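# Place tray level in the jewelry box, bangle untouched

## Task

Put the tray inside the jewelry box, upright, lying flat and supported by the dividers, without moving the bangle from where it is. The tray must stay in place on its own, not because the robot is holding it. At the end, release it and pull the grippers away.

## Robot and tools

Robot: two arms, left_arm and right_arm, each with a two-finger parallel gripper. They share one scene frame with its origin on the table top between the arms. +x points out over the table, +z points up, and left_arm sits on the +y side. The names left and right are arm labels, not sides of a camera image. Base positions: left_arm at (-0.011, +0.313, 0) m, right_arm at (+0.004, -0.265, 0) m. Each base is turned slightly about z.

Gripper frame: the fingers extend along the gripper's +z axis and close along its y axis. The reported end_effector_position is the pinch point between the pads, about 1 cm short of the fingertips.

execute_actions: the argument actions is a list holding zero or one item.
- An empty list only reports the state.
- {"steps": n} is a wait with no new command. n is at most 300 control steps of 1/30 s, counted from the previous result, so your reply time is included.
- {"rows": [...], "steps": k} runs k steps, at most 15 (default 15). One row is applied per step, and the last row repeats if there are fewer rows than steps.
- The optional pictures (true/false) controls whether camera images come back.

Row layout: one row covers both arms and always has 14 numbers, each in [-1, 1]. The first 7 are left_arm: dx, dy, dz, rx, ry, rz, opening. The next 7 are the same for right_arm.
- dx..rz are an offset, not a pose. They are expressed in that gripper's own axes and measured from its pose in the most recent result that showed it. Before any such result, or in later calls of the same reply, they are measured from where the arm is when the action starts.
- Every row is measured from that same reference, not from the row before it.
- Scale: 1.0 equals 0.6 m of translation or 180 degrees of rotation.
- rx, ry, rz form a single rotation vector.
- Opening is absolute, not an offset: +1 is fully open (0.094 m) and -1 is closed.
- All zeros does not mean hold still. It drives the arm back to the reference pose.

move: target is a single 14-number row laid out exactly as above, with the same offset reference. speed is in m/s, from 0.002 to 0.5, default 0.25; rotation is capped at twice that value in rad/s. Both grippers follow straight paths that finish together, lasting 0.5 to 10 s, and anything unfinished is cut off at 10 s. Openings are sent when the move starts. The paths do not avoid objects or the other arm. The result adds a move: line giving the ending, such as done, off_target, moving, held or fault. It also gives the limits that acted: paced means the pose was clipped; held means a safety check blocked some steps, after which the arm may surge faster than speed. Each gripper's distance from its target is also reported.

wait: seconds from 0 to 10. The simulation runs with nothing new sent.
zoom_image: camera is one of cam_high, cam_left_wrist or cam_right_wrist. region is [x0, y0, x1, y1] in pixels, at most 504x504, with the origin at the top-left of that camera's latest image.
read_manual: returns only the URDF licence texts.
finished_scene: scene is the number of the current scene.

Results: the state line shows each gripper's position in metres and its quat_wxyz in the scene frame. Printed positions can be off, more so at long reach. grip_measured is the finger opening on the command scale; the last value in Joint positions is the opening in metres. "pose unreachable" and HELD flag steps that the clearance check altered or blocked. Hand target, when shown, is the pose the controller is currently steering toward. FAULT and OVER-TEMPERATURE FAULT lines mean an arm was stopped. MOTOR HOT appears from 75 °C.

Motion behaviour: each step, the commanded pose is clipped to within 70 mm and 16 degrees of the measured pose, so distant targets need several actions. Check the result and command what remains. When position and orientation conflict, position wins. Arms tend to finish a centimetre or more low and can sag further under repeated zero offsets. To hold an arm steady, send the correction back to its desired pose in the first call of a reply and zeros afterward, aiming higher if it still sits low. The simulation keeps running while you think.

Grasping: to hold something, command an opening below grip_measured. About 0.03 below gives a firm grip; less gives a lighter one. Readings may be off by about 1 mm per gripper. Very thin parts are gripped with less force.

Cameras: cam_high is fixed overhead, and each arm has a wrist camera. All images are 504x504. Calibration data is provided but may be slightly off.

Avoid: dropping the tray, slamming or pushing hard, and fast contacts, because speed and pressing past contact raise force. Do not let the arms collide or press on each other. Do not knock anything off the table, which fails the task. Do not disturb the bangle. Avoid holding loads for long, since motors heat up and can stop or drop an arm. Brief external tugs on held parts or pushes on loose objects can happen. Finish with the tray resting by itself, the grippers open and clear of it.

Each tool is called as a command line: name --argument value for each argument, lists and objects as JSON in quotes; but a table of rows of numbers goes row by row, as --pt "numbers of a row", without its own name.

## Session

execute_actions --actions '[]'

Scene clock: 0.00 s of 4500.00 s.
left_arm: end_effector_position=(+0.2457, +0.4568, +0.1164) grip_measured=+1.000 end_effector_quat_wxyz=(+0.013, +0.926, -0.378, -0.008) | right_arm: end_effector_position=(+0.1519, +0.2420, +0.2706) grip_measured=+1.000 end_effector_quat_wxyz=(+0.400, -0.023, +0.671, +0.624)
Joint positions: left_arm=[ 0.694  1.687  1.383 -1.296  0.004 -1.857  0.094] | right_arm=[1.271 1.777 0.988 0.896 0.368 0.928 0.094]
Joint velocities: left_arm=[-0.017 -0.007 -0.012 -0.022 -0.007 -0.022  0.   ] | right_arm=[-0.027 -0.012 -0.007  0.066  0.022 -0.037  0.   ]
Hand target (left_arm): +0.244, +0.458, +0.120; +0.009, +0.926, -0.378, -0.010
Hand target (right_arm): +0.152, +0.242, +0.278; +0.403, -0.024, +0.666, +0.628
camera_calibration (this result's frames):
cam_left_wrist: T_world_to_cam=[[0.449764, 0.893145, 0.00207211, -0.524712], [0.7217, -0.364793, 0.588282, -0.0375523], [0.526177, -0.263092, -0.808653, 0.192254], [0, 0, 0, 1]] pos_world=[0.161938, 0.505526, 0.178646]
cam_right_wrist: T_world_to_cam=[[0.60739, -0.314054, -0.72969, 0.180047], [-0.776969, -0.0434689, -0.628036, 0.338732], [0.165519, 0.948409, -0.270413, -0.0926683], [0, 0, 0, 1]] pos_world=[0.169164, 0.159156, 0.319055]

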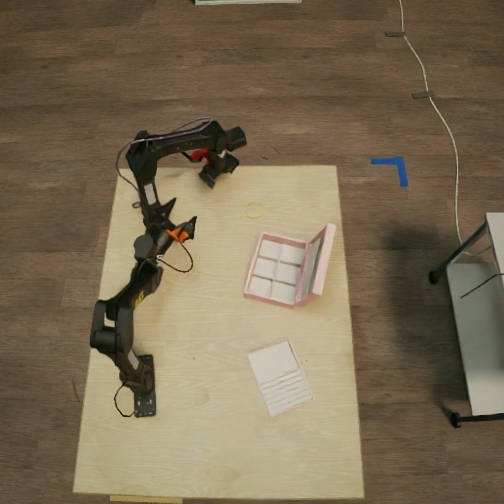

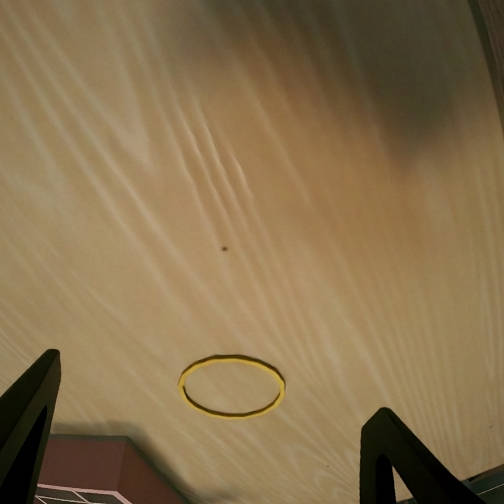

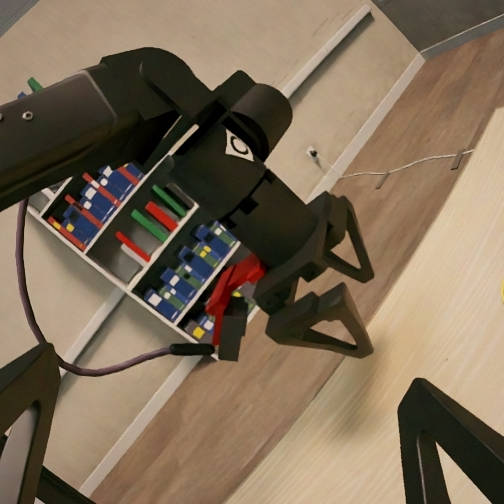

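zoom_image --camera "cam_high" --region '[230, 325, 330, 425]'

zoom_image --camera "cam_high" --region '[235, 215, 345, 325]'

Region (230, 325, 330, 425) of cam_high's 504x504 image, scaled by 5.040, with more detail than that image has.

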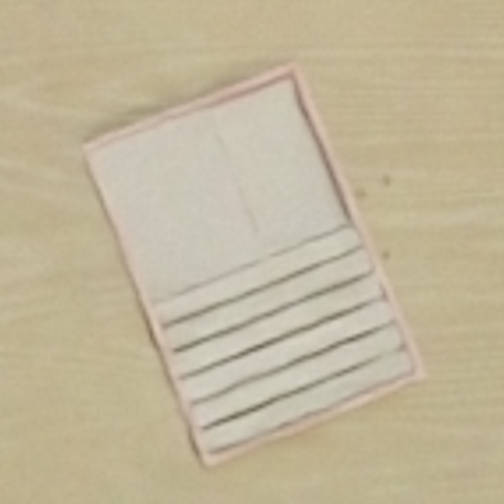

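Region (235, 215, 345, 325) of cam_high's 504x504 image, scaled by 4.582, with more detail than that image has.

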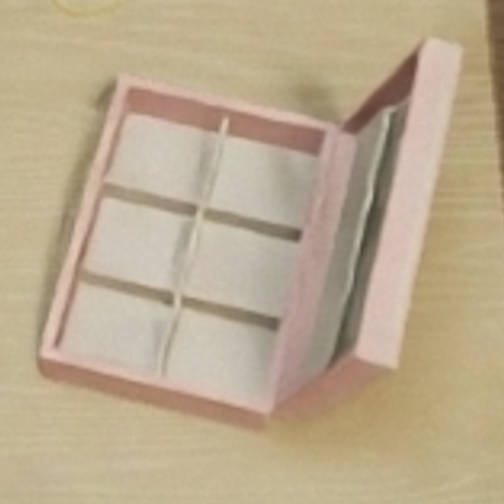

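move --target '[0,0,0,0,0,0,1,-0.519,-0.659,-0.397,0.562,-0.023,0.306,-0.4]' --speed 0.3

Scene clock: 60.93 s of 4500.00 s.
left_arm: end_effector_position=(+0.2460, +0.4564, +0.1164) grip_measured=+1.000 end_effector_quat_wxyz=(+0.014, +0.926, -0.378, -0.007) | right_arm: end_effector_position=(+0.4436, -0.1899, +0.0906) grip_measured=-0.398 end_effector_quat_wxyz=(-0.018, +0.577, +0.817, +0.004)
Joint positions: left_arm=[ 0.694  1.687  1.383 -1.296  0.006 -1.857  0.094] | right_arm=[ 0.02   2.326  2.197 -1.462 -0.031  1.384  0.028]
Joint velocities: left_arm=[-0.002 -0.002  0.002 -0.007 -0.066 -0.051  0.   ] | right_arm=[-0.012 -0.007 -0.012 -0.022 -0.037  0.007  0.001]
Hand target (left_arm): +0.246, +0.457, +0.116; +0.013, +0.926, -0.378, -0.008
Hand target (right_arm): +0.448, -0.193, +0.095; -0.009, +0.574, +0.819, +0.003
Off the commanded pose (left_arm): 0.000 m, 0 deg.
Off the commanded pose (right_arm): 0.013 m, 2 deg.
After step 90, 53.70 s passed at rest.
move: off_target (right_arm)
camera_calibration (this result's frames):
cam_left_wrist: T_world_to_cam=[[0.449691, 0.893184, 0.00057581, -0.524271], [0.720962, -0.363363, 0.590069, -0.038552], [0.527249, -0.264934, -0.807353, 0.19245], [0, 0, 0, 1]] pos_world=[0.162086, 0.505249, 0.178425]
cam_right_wrist: T_world_to_cam=[[-0.88168, -0.469988, 0.0418531, 0.296942], [-0.380881, 0.761254, 0.524806, 0.306213], [-0.278514, 0.44677, -0.850192, 0.374301], [0, 0, 0, 1]] pos_world=[0.482687, -0.260773, 0.145097]

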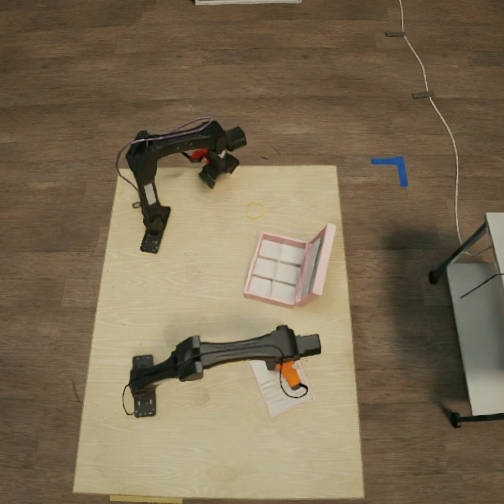

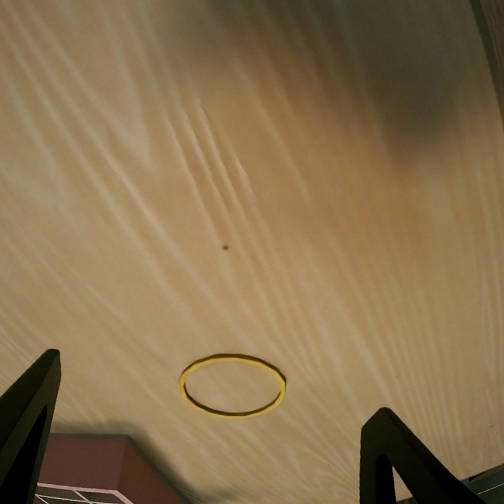

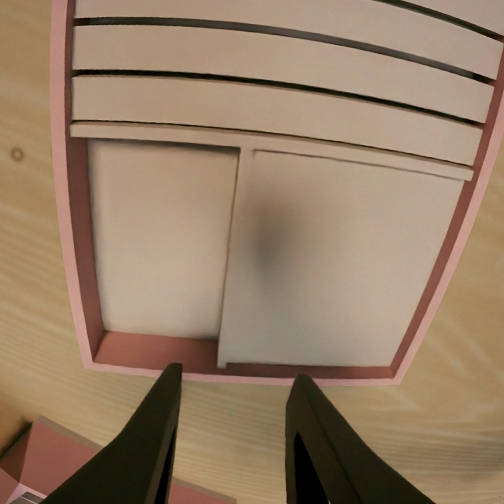

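move --target '[0.507,0.2125,-0.03,0,0,0.339,-0.2,-0.038,0.008,0.075,0,-0.008,0,-0.4]' --speed 0.25

Scene clock: 75.90 s of 4500.00 s.
left_arm: end_effector_position=(+0.3688, +0.1497, +0.1312) grip_measured=-0.198 end_effector_quat_wxyz=(+0.015, +0.609, -0.793, +0.000) | right_arm: end_effector_position=(+0.4573, -0.2001, +0.0541) grip_measured=-0.398 end_effector_quat_wxyz=(-0.005, +0.576, +0.818, +0.010)
Joint positions: left_arm=[-0.212  2.17   2.101 -1.516  0.026 -1.706  0.038] | right_arm=[-0.003  2.346  2.088 -1.306 -0.022  1.358  0.028]
Joint velocities: left_arm=[ 0.002 -0.007 -0.007  0.007 -0.081  0.022 -0.   ] | right_arm=[-0.002 -0.007  0.007 -0.037  0.007 -0.066 -0.   ]
Hand target (left_arm): +0.369, +0.151, +0.135; -0.013, -0.606, +0.795, +0.003
Hand target (right_arm): +0.454, -0.209, +0.045; -0.008, +0.577, +0.817, -0.003
Off the commanded pose (left_arm): 0.009 m, 0 deg.
Off the commanded pose (right_arm): 0.013 m, 2 deg.
After step 90, 9.20 s passed at rest.
move: off_target (right_arm)
camera_calibration (this result's frames):
cam_left_wrist: T_world_to_cam=[[0.998863, 0.0474551, 0.00446511, -0.381983], [0.0347559, -0.789249, 0.613088, 0.066531], [0.0326182, -0.612236, -0.790002, 0.290487], [0, 0, 0, 1]] pos_world=[0.369762, 0.248484, 0.190402]
cam_right_wrist: T_world_to_cam=[[-0.881078, -0.472563, 0.0196614, 0.306174], [-0.397772, 0.762842, 0.509753, 0.347226], [-0.255889, 0.441312, -0.860096, 0.340726], [0, 0, 0, 1]] pos_world=[0.495068, -0.270558, 0.110037]

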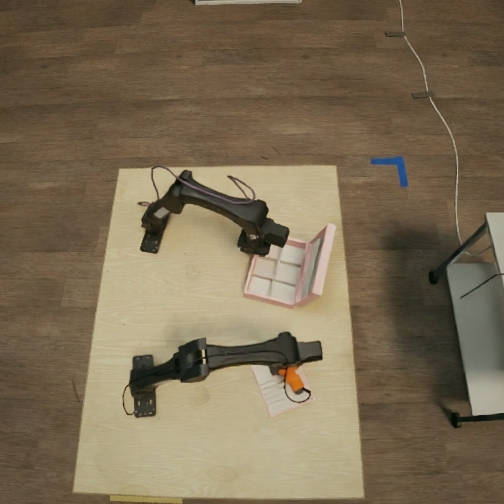

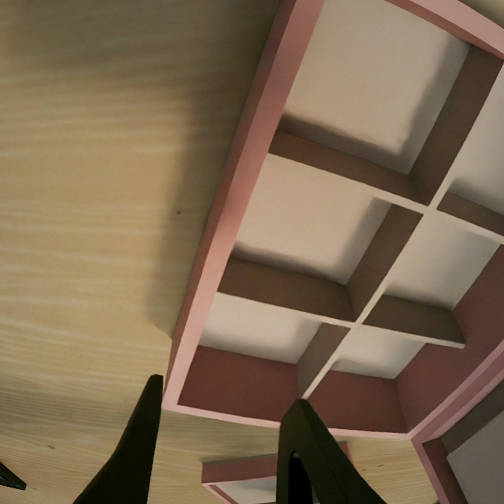

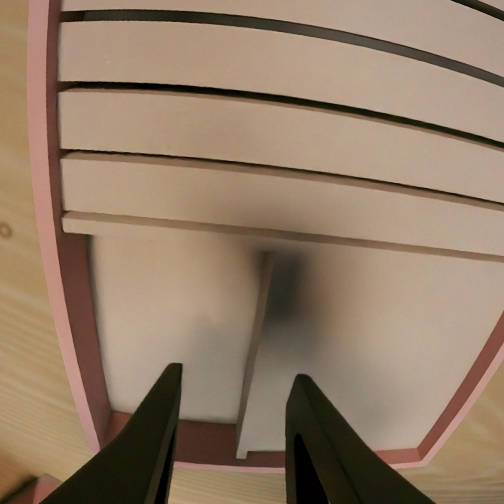

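move --target '[0,0.022,0.12,0,0,0,-0.2,0,-0.024,0.05,0,0,0,-0.4]' --speed 0.08

Scene clock: 82.67 s of 4500.00 s.
left_arm: end_effector_position=(+0.3567, +0.1541, +0.0510) grip_measured=-0.198 end_effector_quat_wxyz=(+0.022, +0.609, -0.792, -0.009) | right_arm: end_effector_position=(+0.4472, -0.2010, +0.0289) grip_measured=-0.398 end_effector_quat_wxyz=(-0.004, +0.575, +0.818, +0.013)
Joint positions: left_arm=[-0.212  2.137  1.729 -1.2    0.03  -1.707  0.038] | right_arm=[-0.003  2.302  1.911 -1.169 -0.025  1.358  0.028]
Joint velocities: left_arm=[ 0.007 -0.027  0.002 -0.007  0.11  -0.007  0.   ] | right_arm=[ 0.012 -0.012 -0.002  0.022  0.022 -0.081  0.   ]
Hand target (left_arm): +0.356, +0.152, +0.059; -0.015, -0.609, +0.793, +0.000
Hand target (right_arm): +0.444, -0.204, +0.024; -0.006, +0.575, +0.818, +0.010
Off the commanded pose (left_arm): 0.009 m, 1 deg.
Off the commanded pose (right_arm): 0.007 m, 0 deg.
After step 90, 2.30 s passed at rest.
move: done
camera_calibration (this result's frames):
cam_left_wrist: T_world_to_cam=[[0.998631, 0.0491067, -0.0180388, -0.368764], [0.0499566, -0.792764, 0.607478, 0.114999], [0.0155307, -0.607547, -0.794132, 0.235809], [0, 0, 0, 1]] pos_world=[0.358852, 0.252541, 0.110752]
cam_right_wrist: T_world_to_cam=[[-0.880958, -0.472974, 0.0144293, 0.297313], [-0.400222, 0.761025, 0.510552, 0.357411], [-0.252459, 0.444, -0.859726, 0.315796], [0, 0, 0, 1]] pos_world=[0.484689, -0.271591, 0.0847313]

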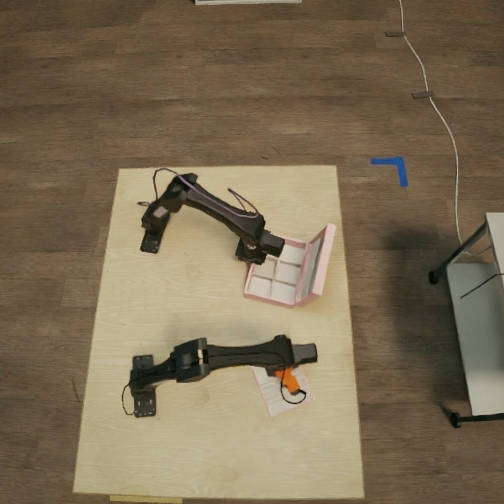

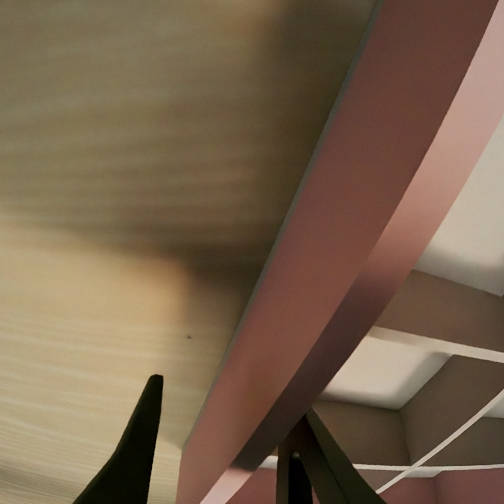

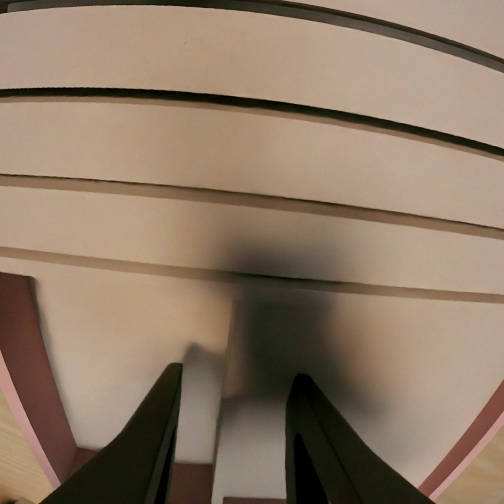

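move --target '[0,-0.025,-0.012,0,0,0,-0.2,0,0.004,0.004,0,0,0,-1]' --speed 0.05

move --target '[0,0,0.015,0,0,0,-0.2,0,0,-0.2,-0.04,-0.015,0,-1]' --speed 0.1

Scene clock: 90.73 s of 4500.00 s.
left_arm: end_effector_position=(+0.3702, +0.1478, +0.0544) grip_measured=-0.198 end_effector_quat_wxyz=(+0.021, +0.609, -0.793, -0.004) | right_arm: end_effector_position=(+0.4464, -0.2009, +0.0289) grip_measured=-0.970 end_effector_quat_wxyz=(-0.006, +0.575, +0.818, +0.012)
Joint positions: left_arm=[-0.212  2.186  1.821 -1.232  0.033 -1.707  0.038] | right_arm=[-0.003  2.302  1.911 -1.172 -0.025  1.358  0.001]
Joint velocities: left_arm=[-0.007 -0.007  0.007 -0.066  0.022 -0.037  0.   ] | right_arm=[ 0.002 -0.007  0.007 -0.007  0.022 -0.007  0.   ]
Hand target (left_arm): +0.371, +0.150, +0.058; -0.022, -0.609, +0.792, +0.008
Hand target (right_arm): +0.449, -0.200, +0.027; -0.004, +0.575, +0.818, +0.013
Off the commanded pose (left_arm): 0.004 m, 1 deg.
Off the commanded pose (right_arm): 0.004 m, 0 deg.
After step 90, 4.33 s passed at rest.
move: done
camera_calibration (this result's frames):
cam_left_wrist: T_world_to_cam=[[0.998746, 0.0491085, -0.00971532, -0.382435], [0.0447385, -0.788525, 0.613374, 0.108269], [0.0224611, -0.613039, -0.789733, 0.232504], [0, 0, 0, 1]] pos_world=[0.37189, 0.246688, 0.113491]
cam_right_wrist: T_world_to_cam=[[-0.880906, -0.472986, 0.0170144, 0.296551], [-0.398629, 0.76084, 0.512071, 0.356285], [-0.255148, 0.444304, -0.858774, 0.316817], [0, 0, 0, 1]] pos_world=[0.484094, -0.271575, 0.0845855]

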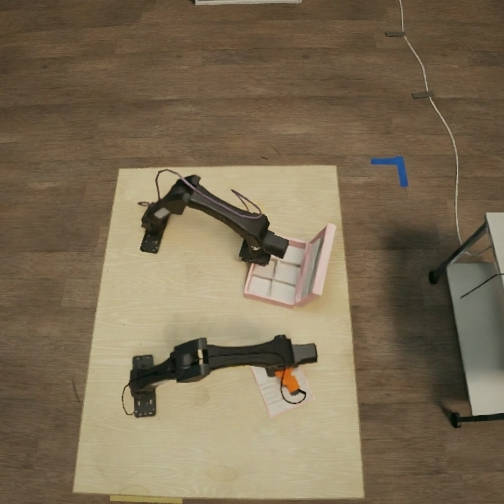

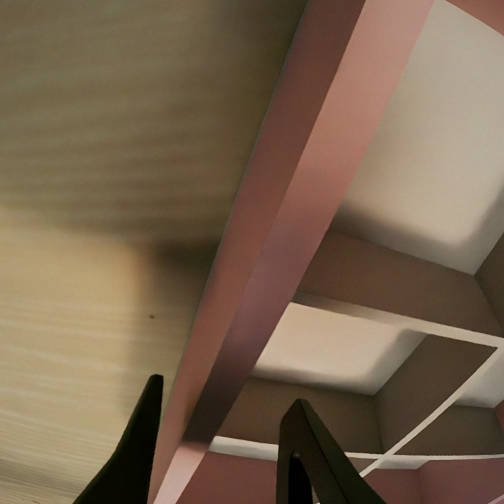

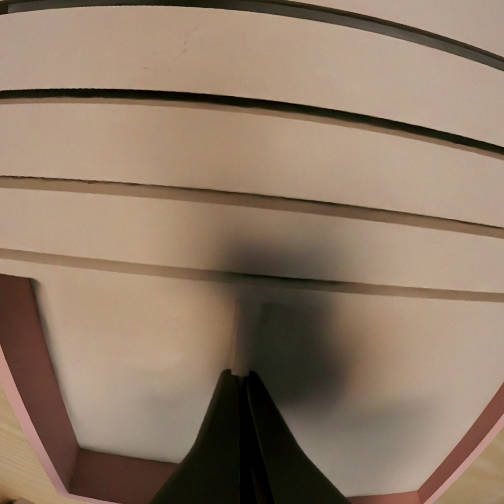

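Scene clock: 92.53 s of 4500.00 s.
left_arm: end_effector_position=(+0.3726, +0.1463, +0.0504) grip_measured=-0.198 end_effector_quat_wxyz=(+0.019, +0.609, -0.793, +0.003) | right_arm: end_effector_position=(+0.4394, -0.2017, +0.1232) grip_measured=-0.970 end_effector_quat_wxyz=(+0.020, +0.575, +0.817, +0.036)
Joint positions: left_arm=[-0.212  2.186  1.805 -1.203  0.035 -1.707  0.038] | right_arm=[-0.003  2.183  2.087 -1.398 -0.026  1.358  0.001]
Joint velocities: left_arm=[-0.007 -0.002  0.007  0.007 -0.066  0.007 -0.   ] | right_arm=[-0.027  0.002  0.007 -0.081  0.051 -0.051  0.   ]
Hand target (left_arm): +0.370, +0.148, +0.045; -0.021, -0.609, +0.793, +0.004
Hand target (right_arm): +0.445, -0.203, +0.148; +0.050, +0.575, +0.815, +0.050
Off the commanded pose (left_arm): 0.006 m, 1 deg.
Off the commanded pose (right_arm): 0.027 m, 4 deg.
move: off_target (right_arm)
camera_calibration (this result's frames):
cam_left_wrist: T_world_to_cam=[[0.998792, 0.0491297, 0.00118243, -0.385348], [0.0378219, -0.783825, 0.619829, 0.111024], [0.0313788, -0.619035, -0.784736, 0.225621], [0, 0, 0, 1]] pos_world=[0.373604, 0.245622, 0.108693]
cam_right_wrist: T_world_to_cam=[[-0.879819, -0.472861, -0.0481837, 0.296009], [-0.433136, 0.755877, 0.490963, 0.322567], [-0.195736, 0.452828, -0.869847, 0.373362], [0, 0, 0, 1]] pos_world=[0.47323, -0.272919, 0.180662]

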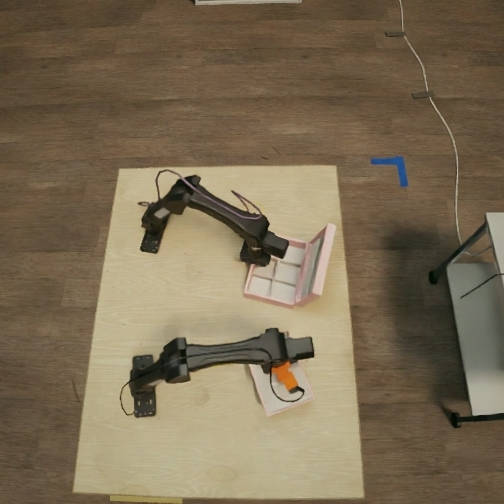

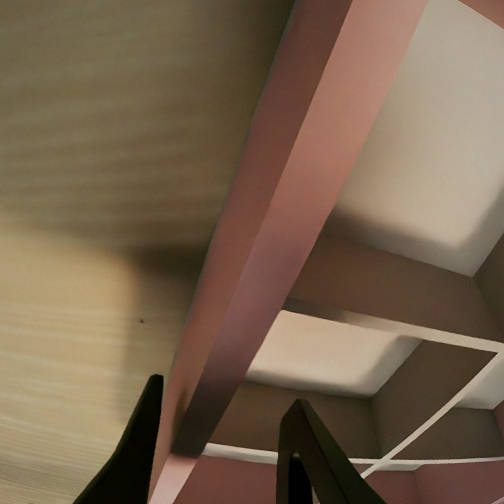

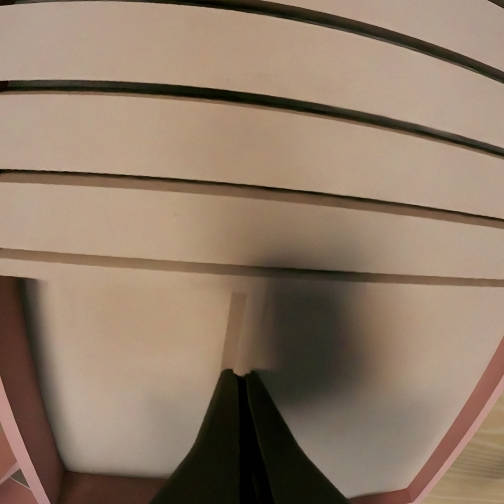

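move --target '[0,0.008,0.032,0,0,0,-0.2,-0.167,-0.125,-0.07,0,0,-0.8,-1]' --speed 0.3

move --target '[0,0,0,0,0,0,-0.9,0,0,-0.03,0,0,0,-1]' --speed 0.1

Scene clock: 104.77 s of 4500.00 s.
left_arm: end_effector_position=(+0.3703, +0.1467, +0.0323) grip_measured=-0.198 end_effector_quat_wxyz=(+0.019, +0.609, -0.793, +0.005) | right_arm: end_effector_position=(+0.4043, -0.3212, +0.1450) grip_measured=-0.971 end_effector_quat_wxyz=(+0.026, -0.600, +0.800, -0.004)
Joint positions: left_arm=[-0.212  2.186  1.732 -1.126  0.038 -1.707  0.038] | right_arm=[-0.29   2.066  1.994 -1.456 -0.031 -1.441  0.001]
Joint velocities: left_arm=[ 0.007 -0.002  0.002 -0.022  0.022 -0.007  0.   ] | right_arm=[-0.002 -0.002  0.007 -0.037  0.007 -0.066  0.   ]
Hand target (left_arm): +0.368, +0.147, +0.031; -0.019, -0.609, +0.793, -0.003
Hand target (right_arm): +0.399, -0.322, +0.158; +0.041, -0.600, +0.799, -0.008
Off the commanded pose (left_arm): 0.003 m, 0 deg.
Off the commanded pose (right_arm): 0.014 m, 2 deg.
After step 90, 4.40 s passed at rest.
move: off_target (right_arm)
camera_calibration (this result's frames):
cam_left_wrist: T_world_to_cam=[[0.998785, 0.0491747, 0.00330964, -0.383091], [0.0363947, -0.781159, 0.623271, 0.122645], [0.0332345, -0.622393, -0.781999, 0.211464], [0, 0, 0, 1]] pos_world=[0.371134, 0.246257, 0.0901913]
cam_right_wrist: T_world_to_cam=[[0.987599, -0.13723, 0.0762615, -0.45556], [-0.156978, -0.870731, 0.466032, -0.243554], [0.00244947, -0.472225, -0.881475, 0.0639347], [0, 0, 0, 1]] pos_world=[0.411522, -0.244395, 0.204602]

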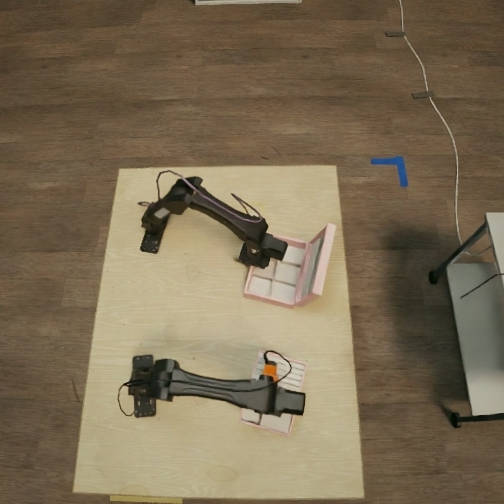

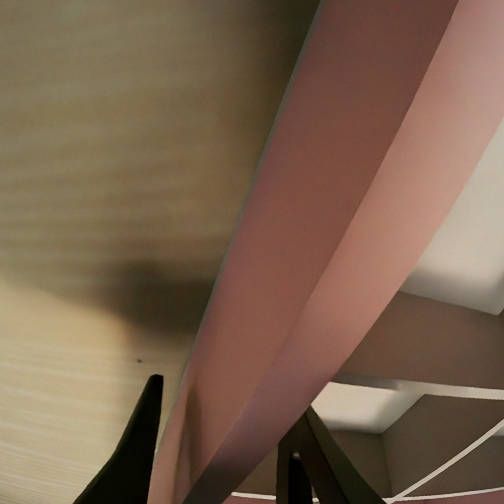

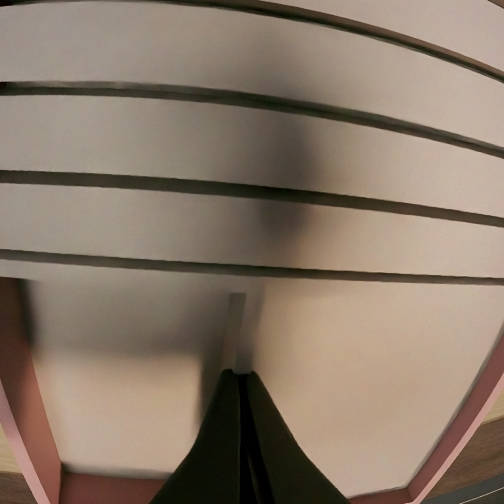

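Scene clock: 105.70 s of 4500.00 s.
left_arm: end_effector_position=(+0.3675, +0.1475, +0.0324) grip_measured=-0.849 end_effector_quat_wxyz=(+0.023, +0.610, -0.792, +0.001) | right_arm: end_effector_position=(+0.3973, -0.3223, +0.1522) grip_measured=-0.971 end_effector_quat_wxyz=(+0.011, -0.600, +0.800, +0.002)
Joint positions: left_arm=[-0.212  2.186  1.731 -1.137  0.04  -1.707  0.007] | right_arm=[-0.29   2.077  2.041 -1.523 -0.019 -1.442  0.001]
Joint velocities: left_arm=[ 0.012  0.007  0.007  0.022  0.007 -0.022  0.001] | right_arm=[ 0.002  0.012  0.002 -0.007 -0.022  0.037 -0.001]
Hand target (left_arm): +0.370, +0.147, +0.032; -0.019, -0.609, +0.793, -0.005
Hand target (right_arm): +0.403, -0.321, +0.163; +0.026, -0.600, +0.800, -0.005
Off the commanded pose (left_arm): 0.003 m, 1 deg.
Off the commanded pose (right_arm): 0.012 m, 2 deg.
move: off_target (right_arm)
camera_calibration (this result's frames):
cam_left_wrist: T_world_to_cam=[[0.998744, 0.0495885, -0.00716115, -0.380091], [0.0433104, -0.78262, 0.620991, 0.121056], [0.0251896, -0.620521, -0.783785, 0.214842], [0, 0, 0, 1]] pos_world=[0.368959, 0.246903, 0.0904932]
cam_right_wrist: T_world_to_cam=[[0.989556, -0.136747, 0.0456082, -0.445359], [-0.141852, -0.867452, 0.47687, -0.255527], [-0.0256476, -0.478359, -0.87779, 0.0784586], [0, 0, 0, 1]] pos_world=[0.406472, -0.245028, 0.211035]

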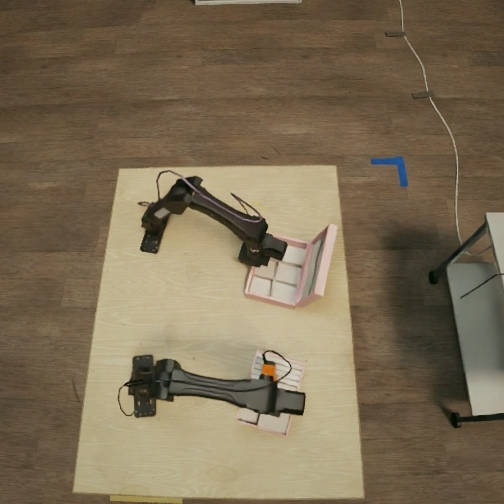

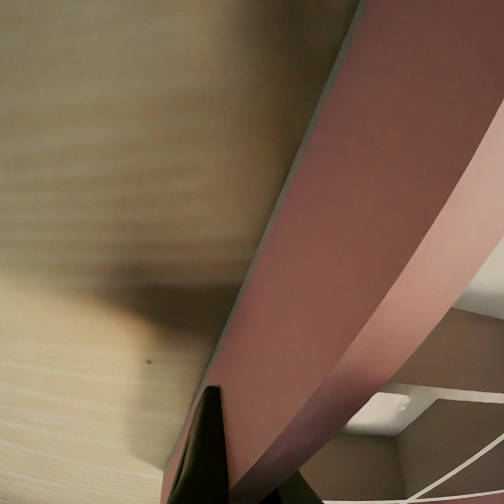

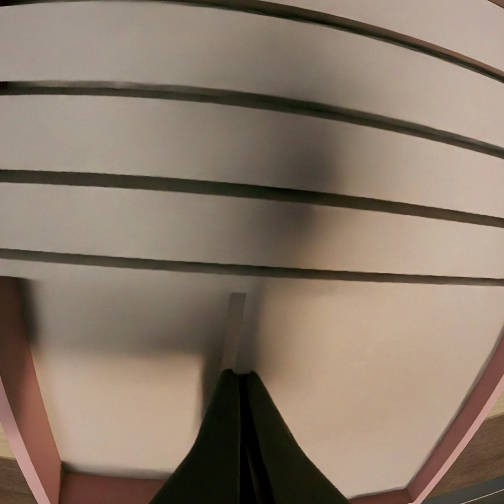

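move --target '[0.22,0.05,-0.006,0,0,0,-0.9,0,0,-0.017,0,0,0,-1]' --speed 0.08

Scene clock: 114.10 s of 4500.00 s.
left_arm: end_effector_position=(+0.3077, +0.0349, +0.0342) grip_measured=-0.849 end_effector_quat_wxyz=(+0.018, +0.621, -0.783, +0.003) | right_arm: end_effector_position=(+0.3896, -0.3231, +0.1522) grip_measured=-0.971 end_effector_quat_wxyz=(-0.003, -0.600, +0.800, +0.009)
Joint positions: left_arm=[-0.519  2.204  1.768 -1.136  0.036 -2.045  0.007] | right_arm=[-0.29   2.077  2.041 -1.553 -0.008 -1.442  0.001]
Joint velocities: left_arm=[ 0.002 -0.022  0.017 -0.037  0.007  0.007 -0.001] | right_arm=[ 0.002  0.002 -0.012  0.037 -0.007 -0.095  0.001]
Hand target (left_arm): +0.303, +0.029, +0.041; -0.021, -0.610, +0.792, -0.001
Hand target (right_arm): +0.397, -0.322, +0.162; +0.012, -0.600, +0.800, +0.002
Off the commanded pose (left_arm): 0.011 m, 2 deg.
Off the commanded pose (right_arm): 0.013 m, 2 deg.
joint sent to its limit (right arm) — the command would take joint 4 (wrist pitch) past its lower limit, so that joint was sent only as far as its limit.
After step 90, 3.33 s passed at rest.
move: off_target (left_arm, right_arm)
camera_calibration (this result's frames):
cam_left_wrist: T_world_to_cam=[[0.996872, 0.0789793, 0.00273579, -0.315491], [0.0603593, -0.783284, 0.618727, 0.0292369], [0.0510096, -0.616627, -0.785601, 0.139852], [0, 0, 0, 1]] pos_world=[0.305606, 0.134054, 0.0926411]
cam_right_wrist: T_world_to_cam=[[0.990519, -0.136523, 0.0152914, -0.433529], [-0.126656, -0.864436, 0.486527, -0.263723], [-0.0532034, -0.483851, -0.873532, 0.0861994], [0, 0, 0, 1]] pos_world=[0.400603, -0.245451, 0.210236]

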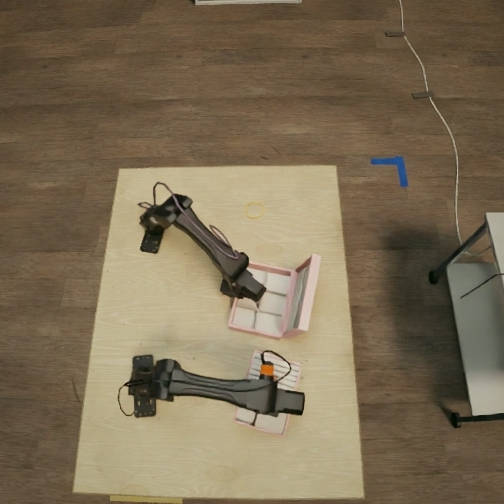

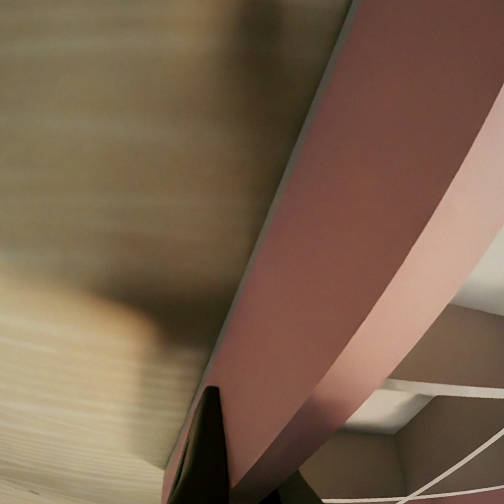

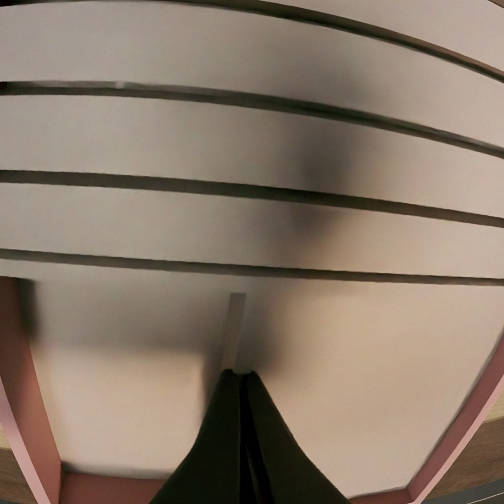

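Release, lift, retreat left.

move --target '[0,0,0,0,0,0,-0.4,0,0,0,0.01,0,0,-1]'

move --target '[0,0,-0.13,0,0,0,-0.4,0,0,0,0.01,0,0,-1]'

move --target '[-0.45,0.3,-0.03,0,0,0,-0.4,0,0,0,0.01,0,0,-1]' --speed 0.35

zoom_image --camera "cam_high" --region '[215, 245, 325, 355]'

Scene clock: 121.60 s of 4500.00 s.
left_arm: end_effector_position=(+0.3075, +0.0345, +0.0342) grip_measured=-0.402 end_effector_quat_wxyz=(+0.019, +0.621, -0.783, +0.003) | right_arm: end_effector_position=(+0.3906, -0.3258, +0.1412) grip_measured=-0.971 end_effector_quat_wxyz=(-0.010, -0.600, +0.800, +0.005)
Joint positions: left_arm=[-0.519  2.204  1.768 -1.136  0.038 -2.045  0.028] | right_arm=[-0.29   2.077  1.997 -1.511  0.006 -1.442  0.001]
Joint velocities: left_arm=[ 0.002  0.012 -0.002  0.022 -0.022  0.037  0.001] | right_arm=[ 0.002  0.002  0.007  0.066 -0.037  0.037  0.   ]
Hand target (left_arm): +0.308, +0.035, +0.034; -0.018, -0.621, +0.783, -0.003
Hand target (right_arm): +0.389, -0.323, +0.152; +0.006, -0.600, +0.800, -0.003
Off the commanded pose (left_arm): 0.000 m, 0 deg.
Off the commanded pose (right_arm): 0.011 m, 2 deg.
After step 90, 3.67 s passed at rest.
move: off_target (right_arm)
camera_calibration (this result's frames):
cam_left_wrist: T_world_to_cam=[[0.996844, 0.0793644, 0.0016508, -0.315286], [0.0612496, -0.782213, 0.619994, 0.0286332], [0.0504967, -0.617936, -0.784605, 0.13984], [0, 0, 0, 1]] pos_world=[0.305476, 0.133832, 0.0924875]
cam_right_wrist: T_world_to_cam=[[0.990625, -0.136051, 0.0123532, -0.434142], [-0.124008, -0.857618, 0.499112, -0.261247], [-0.0573103, -0.495965, -0.866449, 0.0719907], [0, 0, 0, 1]] pos_world=[0.401801, -0.247411, 0.198131]

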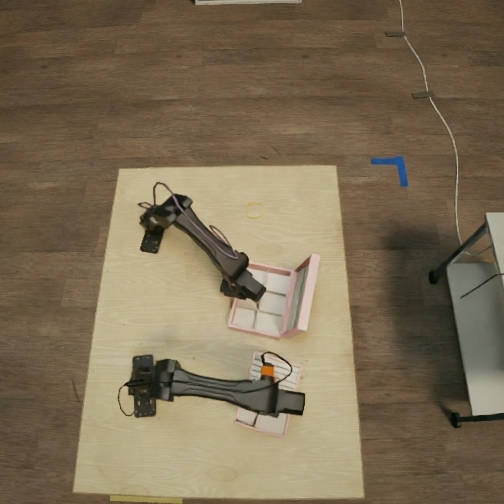

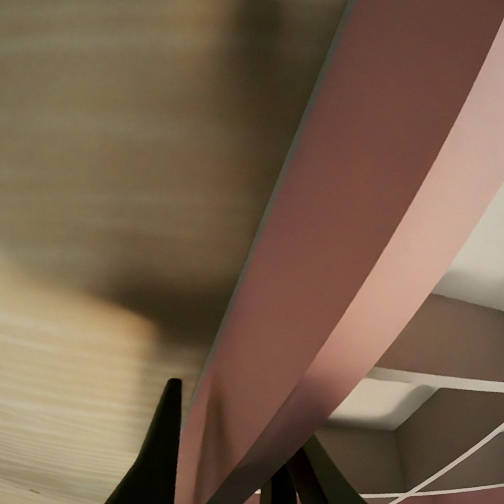

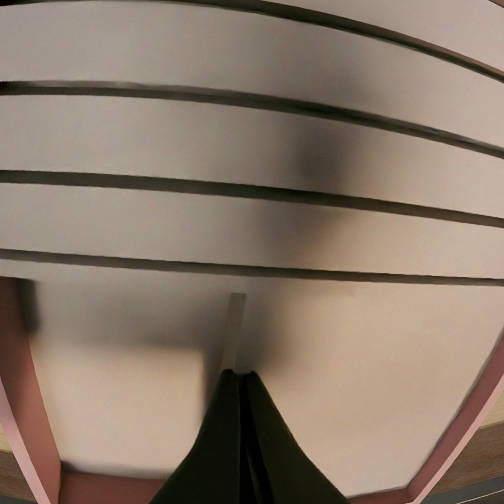

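Scene clock: 122.70 s of 4500.00 s.
left_arm: end_effector_position=(+0.3078, +0.0339, +0.1048) grip_measured=-0.402 end_effector_quat_wxyz=(+0.019, +0.621, -0.784, +0.004) | right_arm: end_effector_position=(+0.3916, -0.3285, +0.1306) grip_measured=-0.971 end_effector_quat_wxyz=(-0.015, -0.600, +0.800, +0.001)
Joint positions: left_arm=[-0.519  2.187  2.022 -1.406  0.04  -2.044  0.028] | right_arm=[-0.29   2.077  1.954 -1.469  0.02  -1.442  0.001]
Joint velocities: left_arm=[-0.012  0.017 -0.002  0.051 -0.066 -0.022  0.001] | right_arm=[-0.007 -0.007  0.012 -0.007  0.066  0.022 -0.001]
Hand target (left_arm): +0.309, +0.037, +0.112; -0.019, -0.621, +0.783, -0.004
Hand target (right_arm): +0.391, -0.326, +0.141; -0.000, -0.600, +0.800, -0.007
Off the commanded pose (left_arm): 0.008 m, 0 deg.
Off the commanded pose (right_arm): 0.011 m, 2 deg.
move: off_target (right_arm)
camera_calibration (this result's frames):
cam_left_wrist: T_world_to_cam=[[0.996905, 0.0786072, 0.000867059, -0.315494], [0.0610452, -0.781038, 0.621492, -0.0158202], [0.049531, -0.619516, -0.78342, 0.19509], [0, 0, 0, 1]] pos_world=[0.305821, 0.133305, 0.162943]
cam_right_wrist: T_world_to_cam=[[0.990694, -0.135603, 0.011711, -0.435154], [-0.122499, -0.850833, 0.510958, -0.257981], [-0.0593231, -0.507637, -0.859526, 0.057574], [0, 0, 0, 1]] pos_world=[0.402918, -0.24928, 0.1864]

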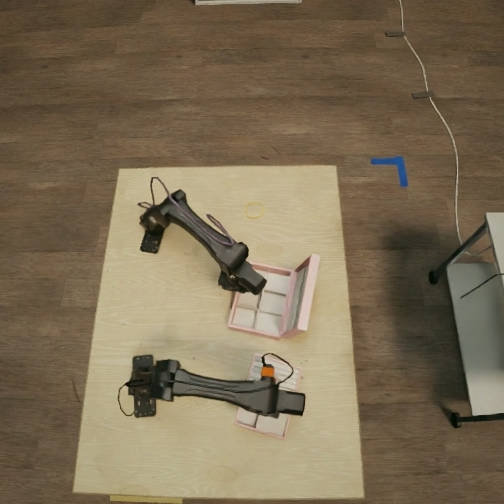

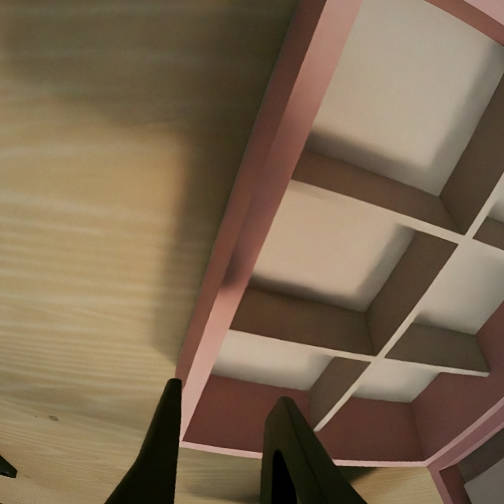

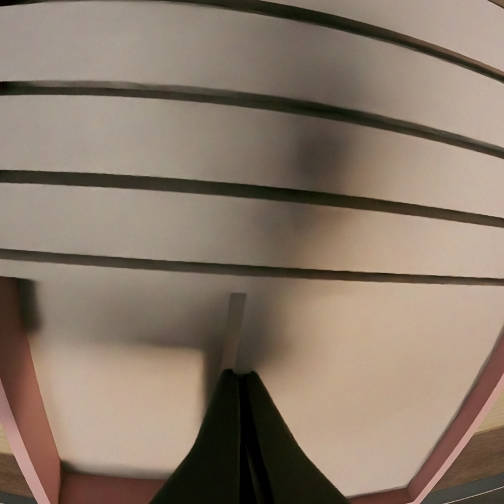

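Scene clock: 124.43 s of 4500.00 s.
left_arm: end_effector_position=(+0.2067, +0.3385, +0.1145) grip_measured=-0.402 end_effector_quat_wxyz=(+0.021, +0.621, -0.784, +0.009) | right_arm: end_effector_position=(+0.3925, -0.3308, +0.1205) grip_measured=-0.971 end_effector_quat_wxyz=(-0.019, -0.600, +0.800, -0.004)
Joint positions: left_arm=[ 0.327  1.398  1.094 -1.293  0.037 -1.197  0.028] | right_arm=[-0.29   2.077  1.914 -1.427  0.032 -1.442  0.001]
Joint velocities: left_arm=[-0.002  0.002 -0.007  0.037 -0.022 -0.007 -0.   ] | right_arm=[-0.012  0.032  0.002  0.022 -0.037 -0.066  0.   ]
Hand target (left_arm): +0.200, +0.340, +0.116; -0.023, -0.621, +0.783, -0.007
Hand target (right_arm): +0.391, -0.328, +0.130; -0.005, -0.600, +0.800, -0.012
Off the commanded pose (left_arm): 0.012 m, 1 deg.
Off the commanded pose (right_arm): 0.010 m, 2 deg.
move: off_target (left_arm)
camera_calibration (this result's frames):
cam_left_wrist: T_world_to_cam=[[0.996897, 0.0785593, 0.00494795, -0.239138], [0.057936, -0.774841, 0.629495, 0.21992], [0.0532866, -0.627255, -0.776989, 0.397476], [0, 0, 0, 1]] pos_world=[0.204475, 0.438509, 0.171579]
cam_right_wrist: T_world_to_cam=[[0.990737, -0.135205, 0.012618, -0.43626], [-0.121895, -0.844548, 0.521422, -0.254122], [-0.059842, -0.51813, -0.853206, 0.0437275], [0, 0, 0, 1]] pos_world=[0.40386, -0.250946, 0.175318]

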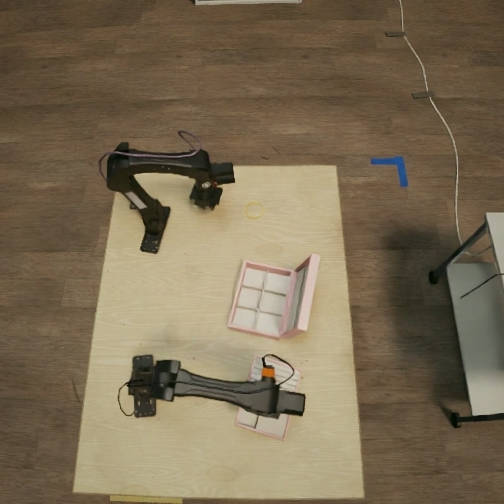

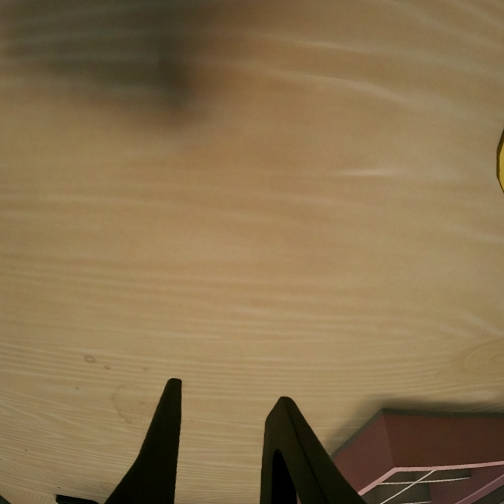

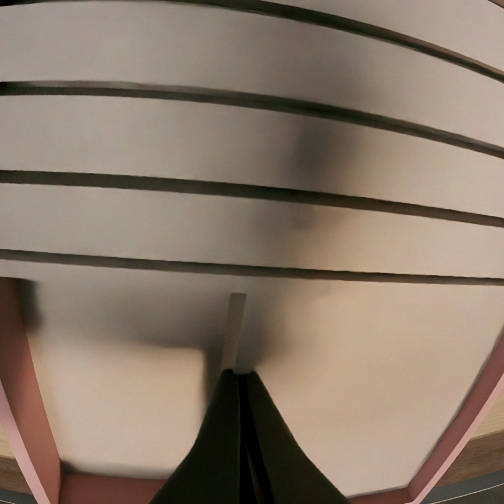

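Region (215, 245, 325, 355) of cam_high's 504x504 image, scaled by 4.582, with more detail than that image has.

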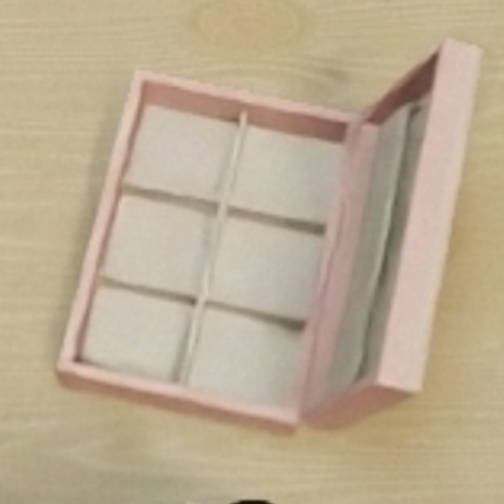

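move --target '[0,0,0,0,0,0,-0.4,-0.1,0.09,-0.075,0.03,-0.02,-0.015,-1]' --speed 0.15

Scene clock: 139.87 s of 4500.00 s.
left_arm: end_effector_position=(+0.2068, +0.3379, +0.1145) grip_measured=-0.402 end_effector_quat_wxyz=(+0.021, +0.620, -0.784, +0.011) | right_arm: end_effector_position=(+0.3607, -0.2610, +0.1575) grip_measured=-0.971 end_effector_quat_wxyz=(+0.019, -0.622, +0.783, -0.021)
Joint positions: left_arm=[ 0.327  1.398  1.094 -1.293  0.04  -1.194  0.028] | right_arm=[-0.121  1.853  1.746 -1.408  0.01  -1.33   0.001]
Joint velocities: left_arm=[-0.022 -0.007  0.007 -0.037  0.007 -0.022 -0.001] | right_arm=[-0.007 -0.012  0.007 -0.022 -0.037 -0.066  0.001]
Hand target (left_arm): +0.207, +0.338, +0.114; -0.021, -0.621, +0.784, -0.010
Hand target (right_arm): +0.359, -0.257, +0.163; +0.033, -0.619, +0.784, -0.022
Off the commanded pose (left_arm): 0.001 m, 0 deg.
Off the commanded pose (right_arm): 0.008 m, 2 deg.
After step 90, 11.37 s passed at rest.
move: done
camera_calibration (this result's frames):
cam_left_wrist: T_world_to_cam=[[0.997093, 0.0760068, 0.00527925, -0.238394], [0.0555628, -0.77281, 0.6322, 0.218926], [0.0521314, -0.630069, -0.774787, 0.398048], [0, 0, 0, 1]] pos_world=[0.204786, 0.438105, 0.171256]
cam_right_wrist: T_world_to_cam=[[0.992829, -0.079422, 0.0893454, -0.394055], [-0.113513, -0.860713, 0.496274, -0.221645], [0.0374857, -0.502857, -0.863557, 0.0800628], [0, 0, 0, 1]] pos_world=[0.363069, -0.18181, 0.214342]

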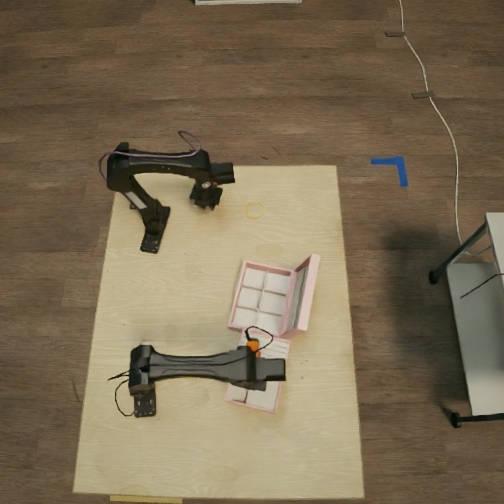

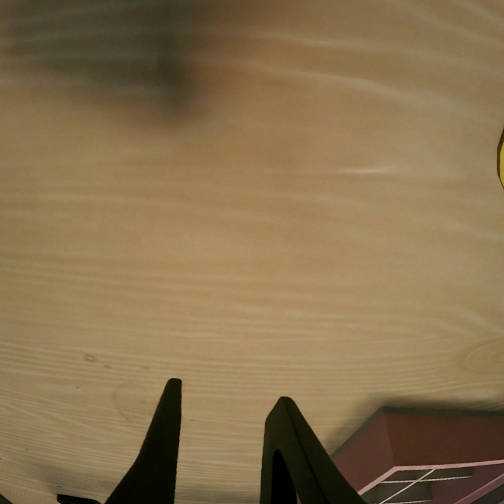

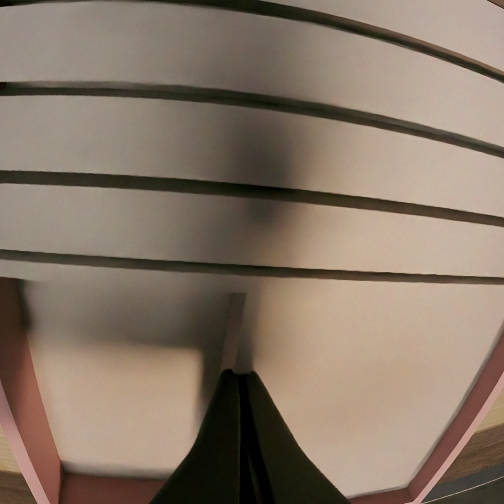

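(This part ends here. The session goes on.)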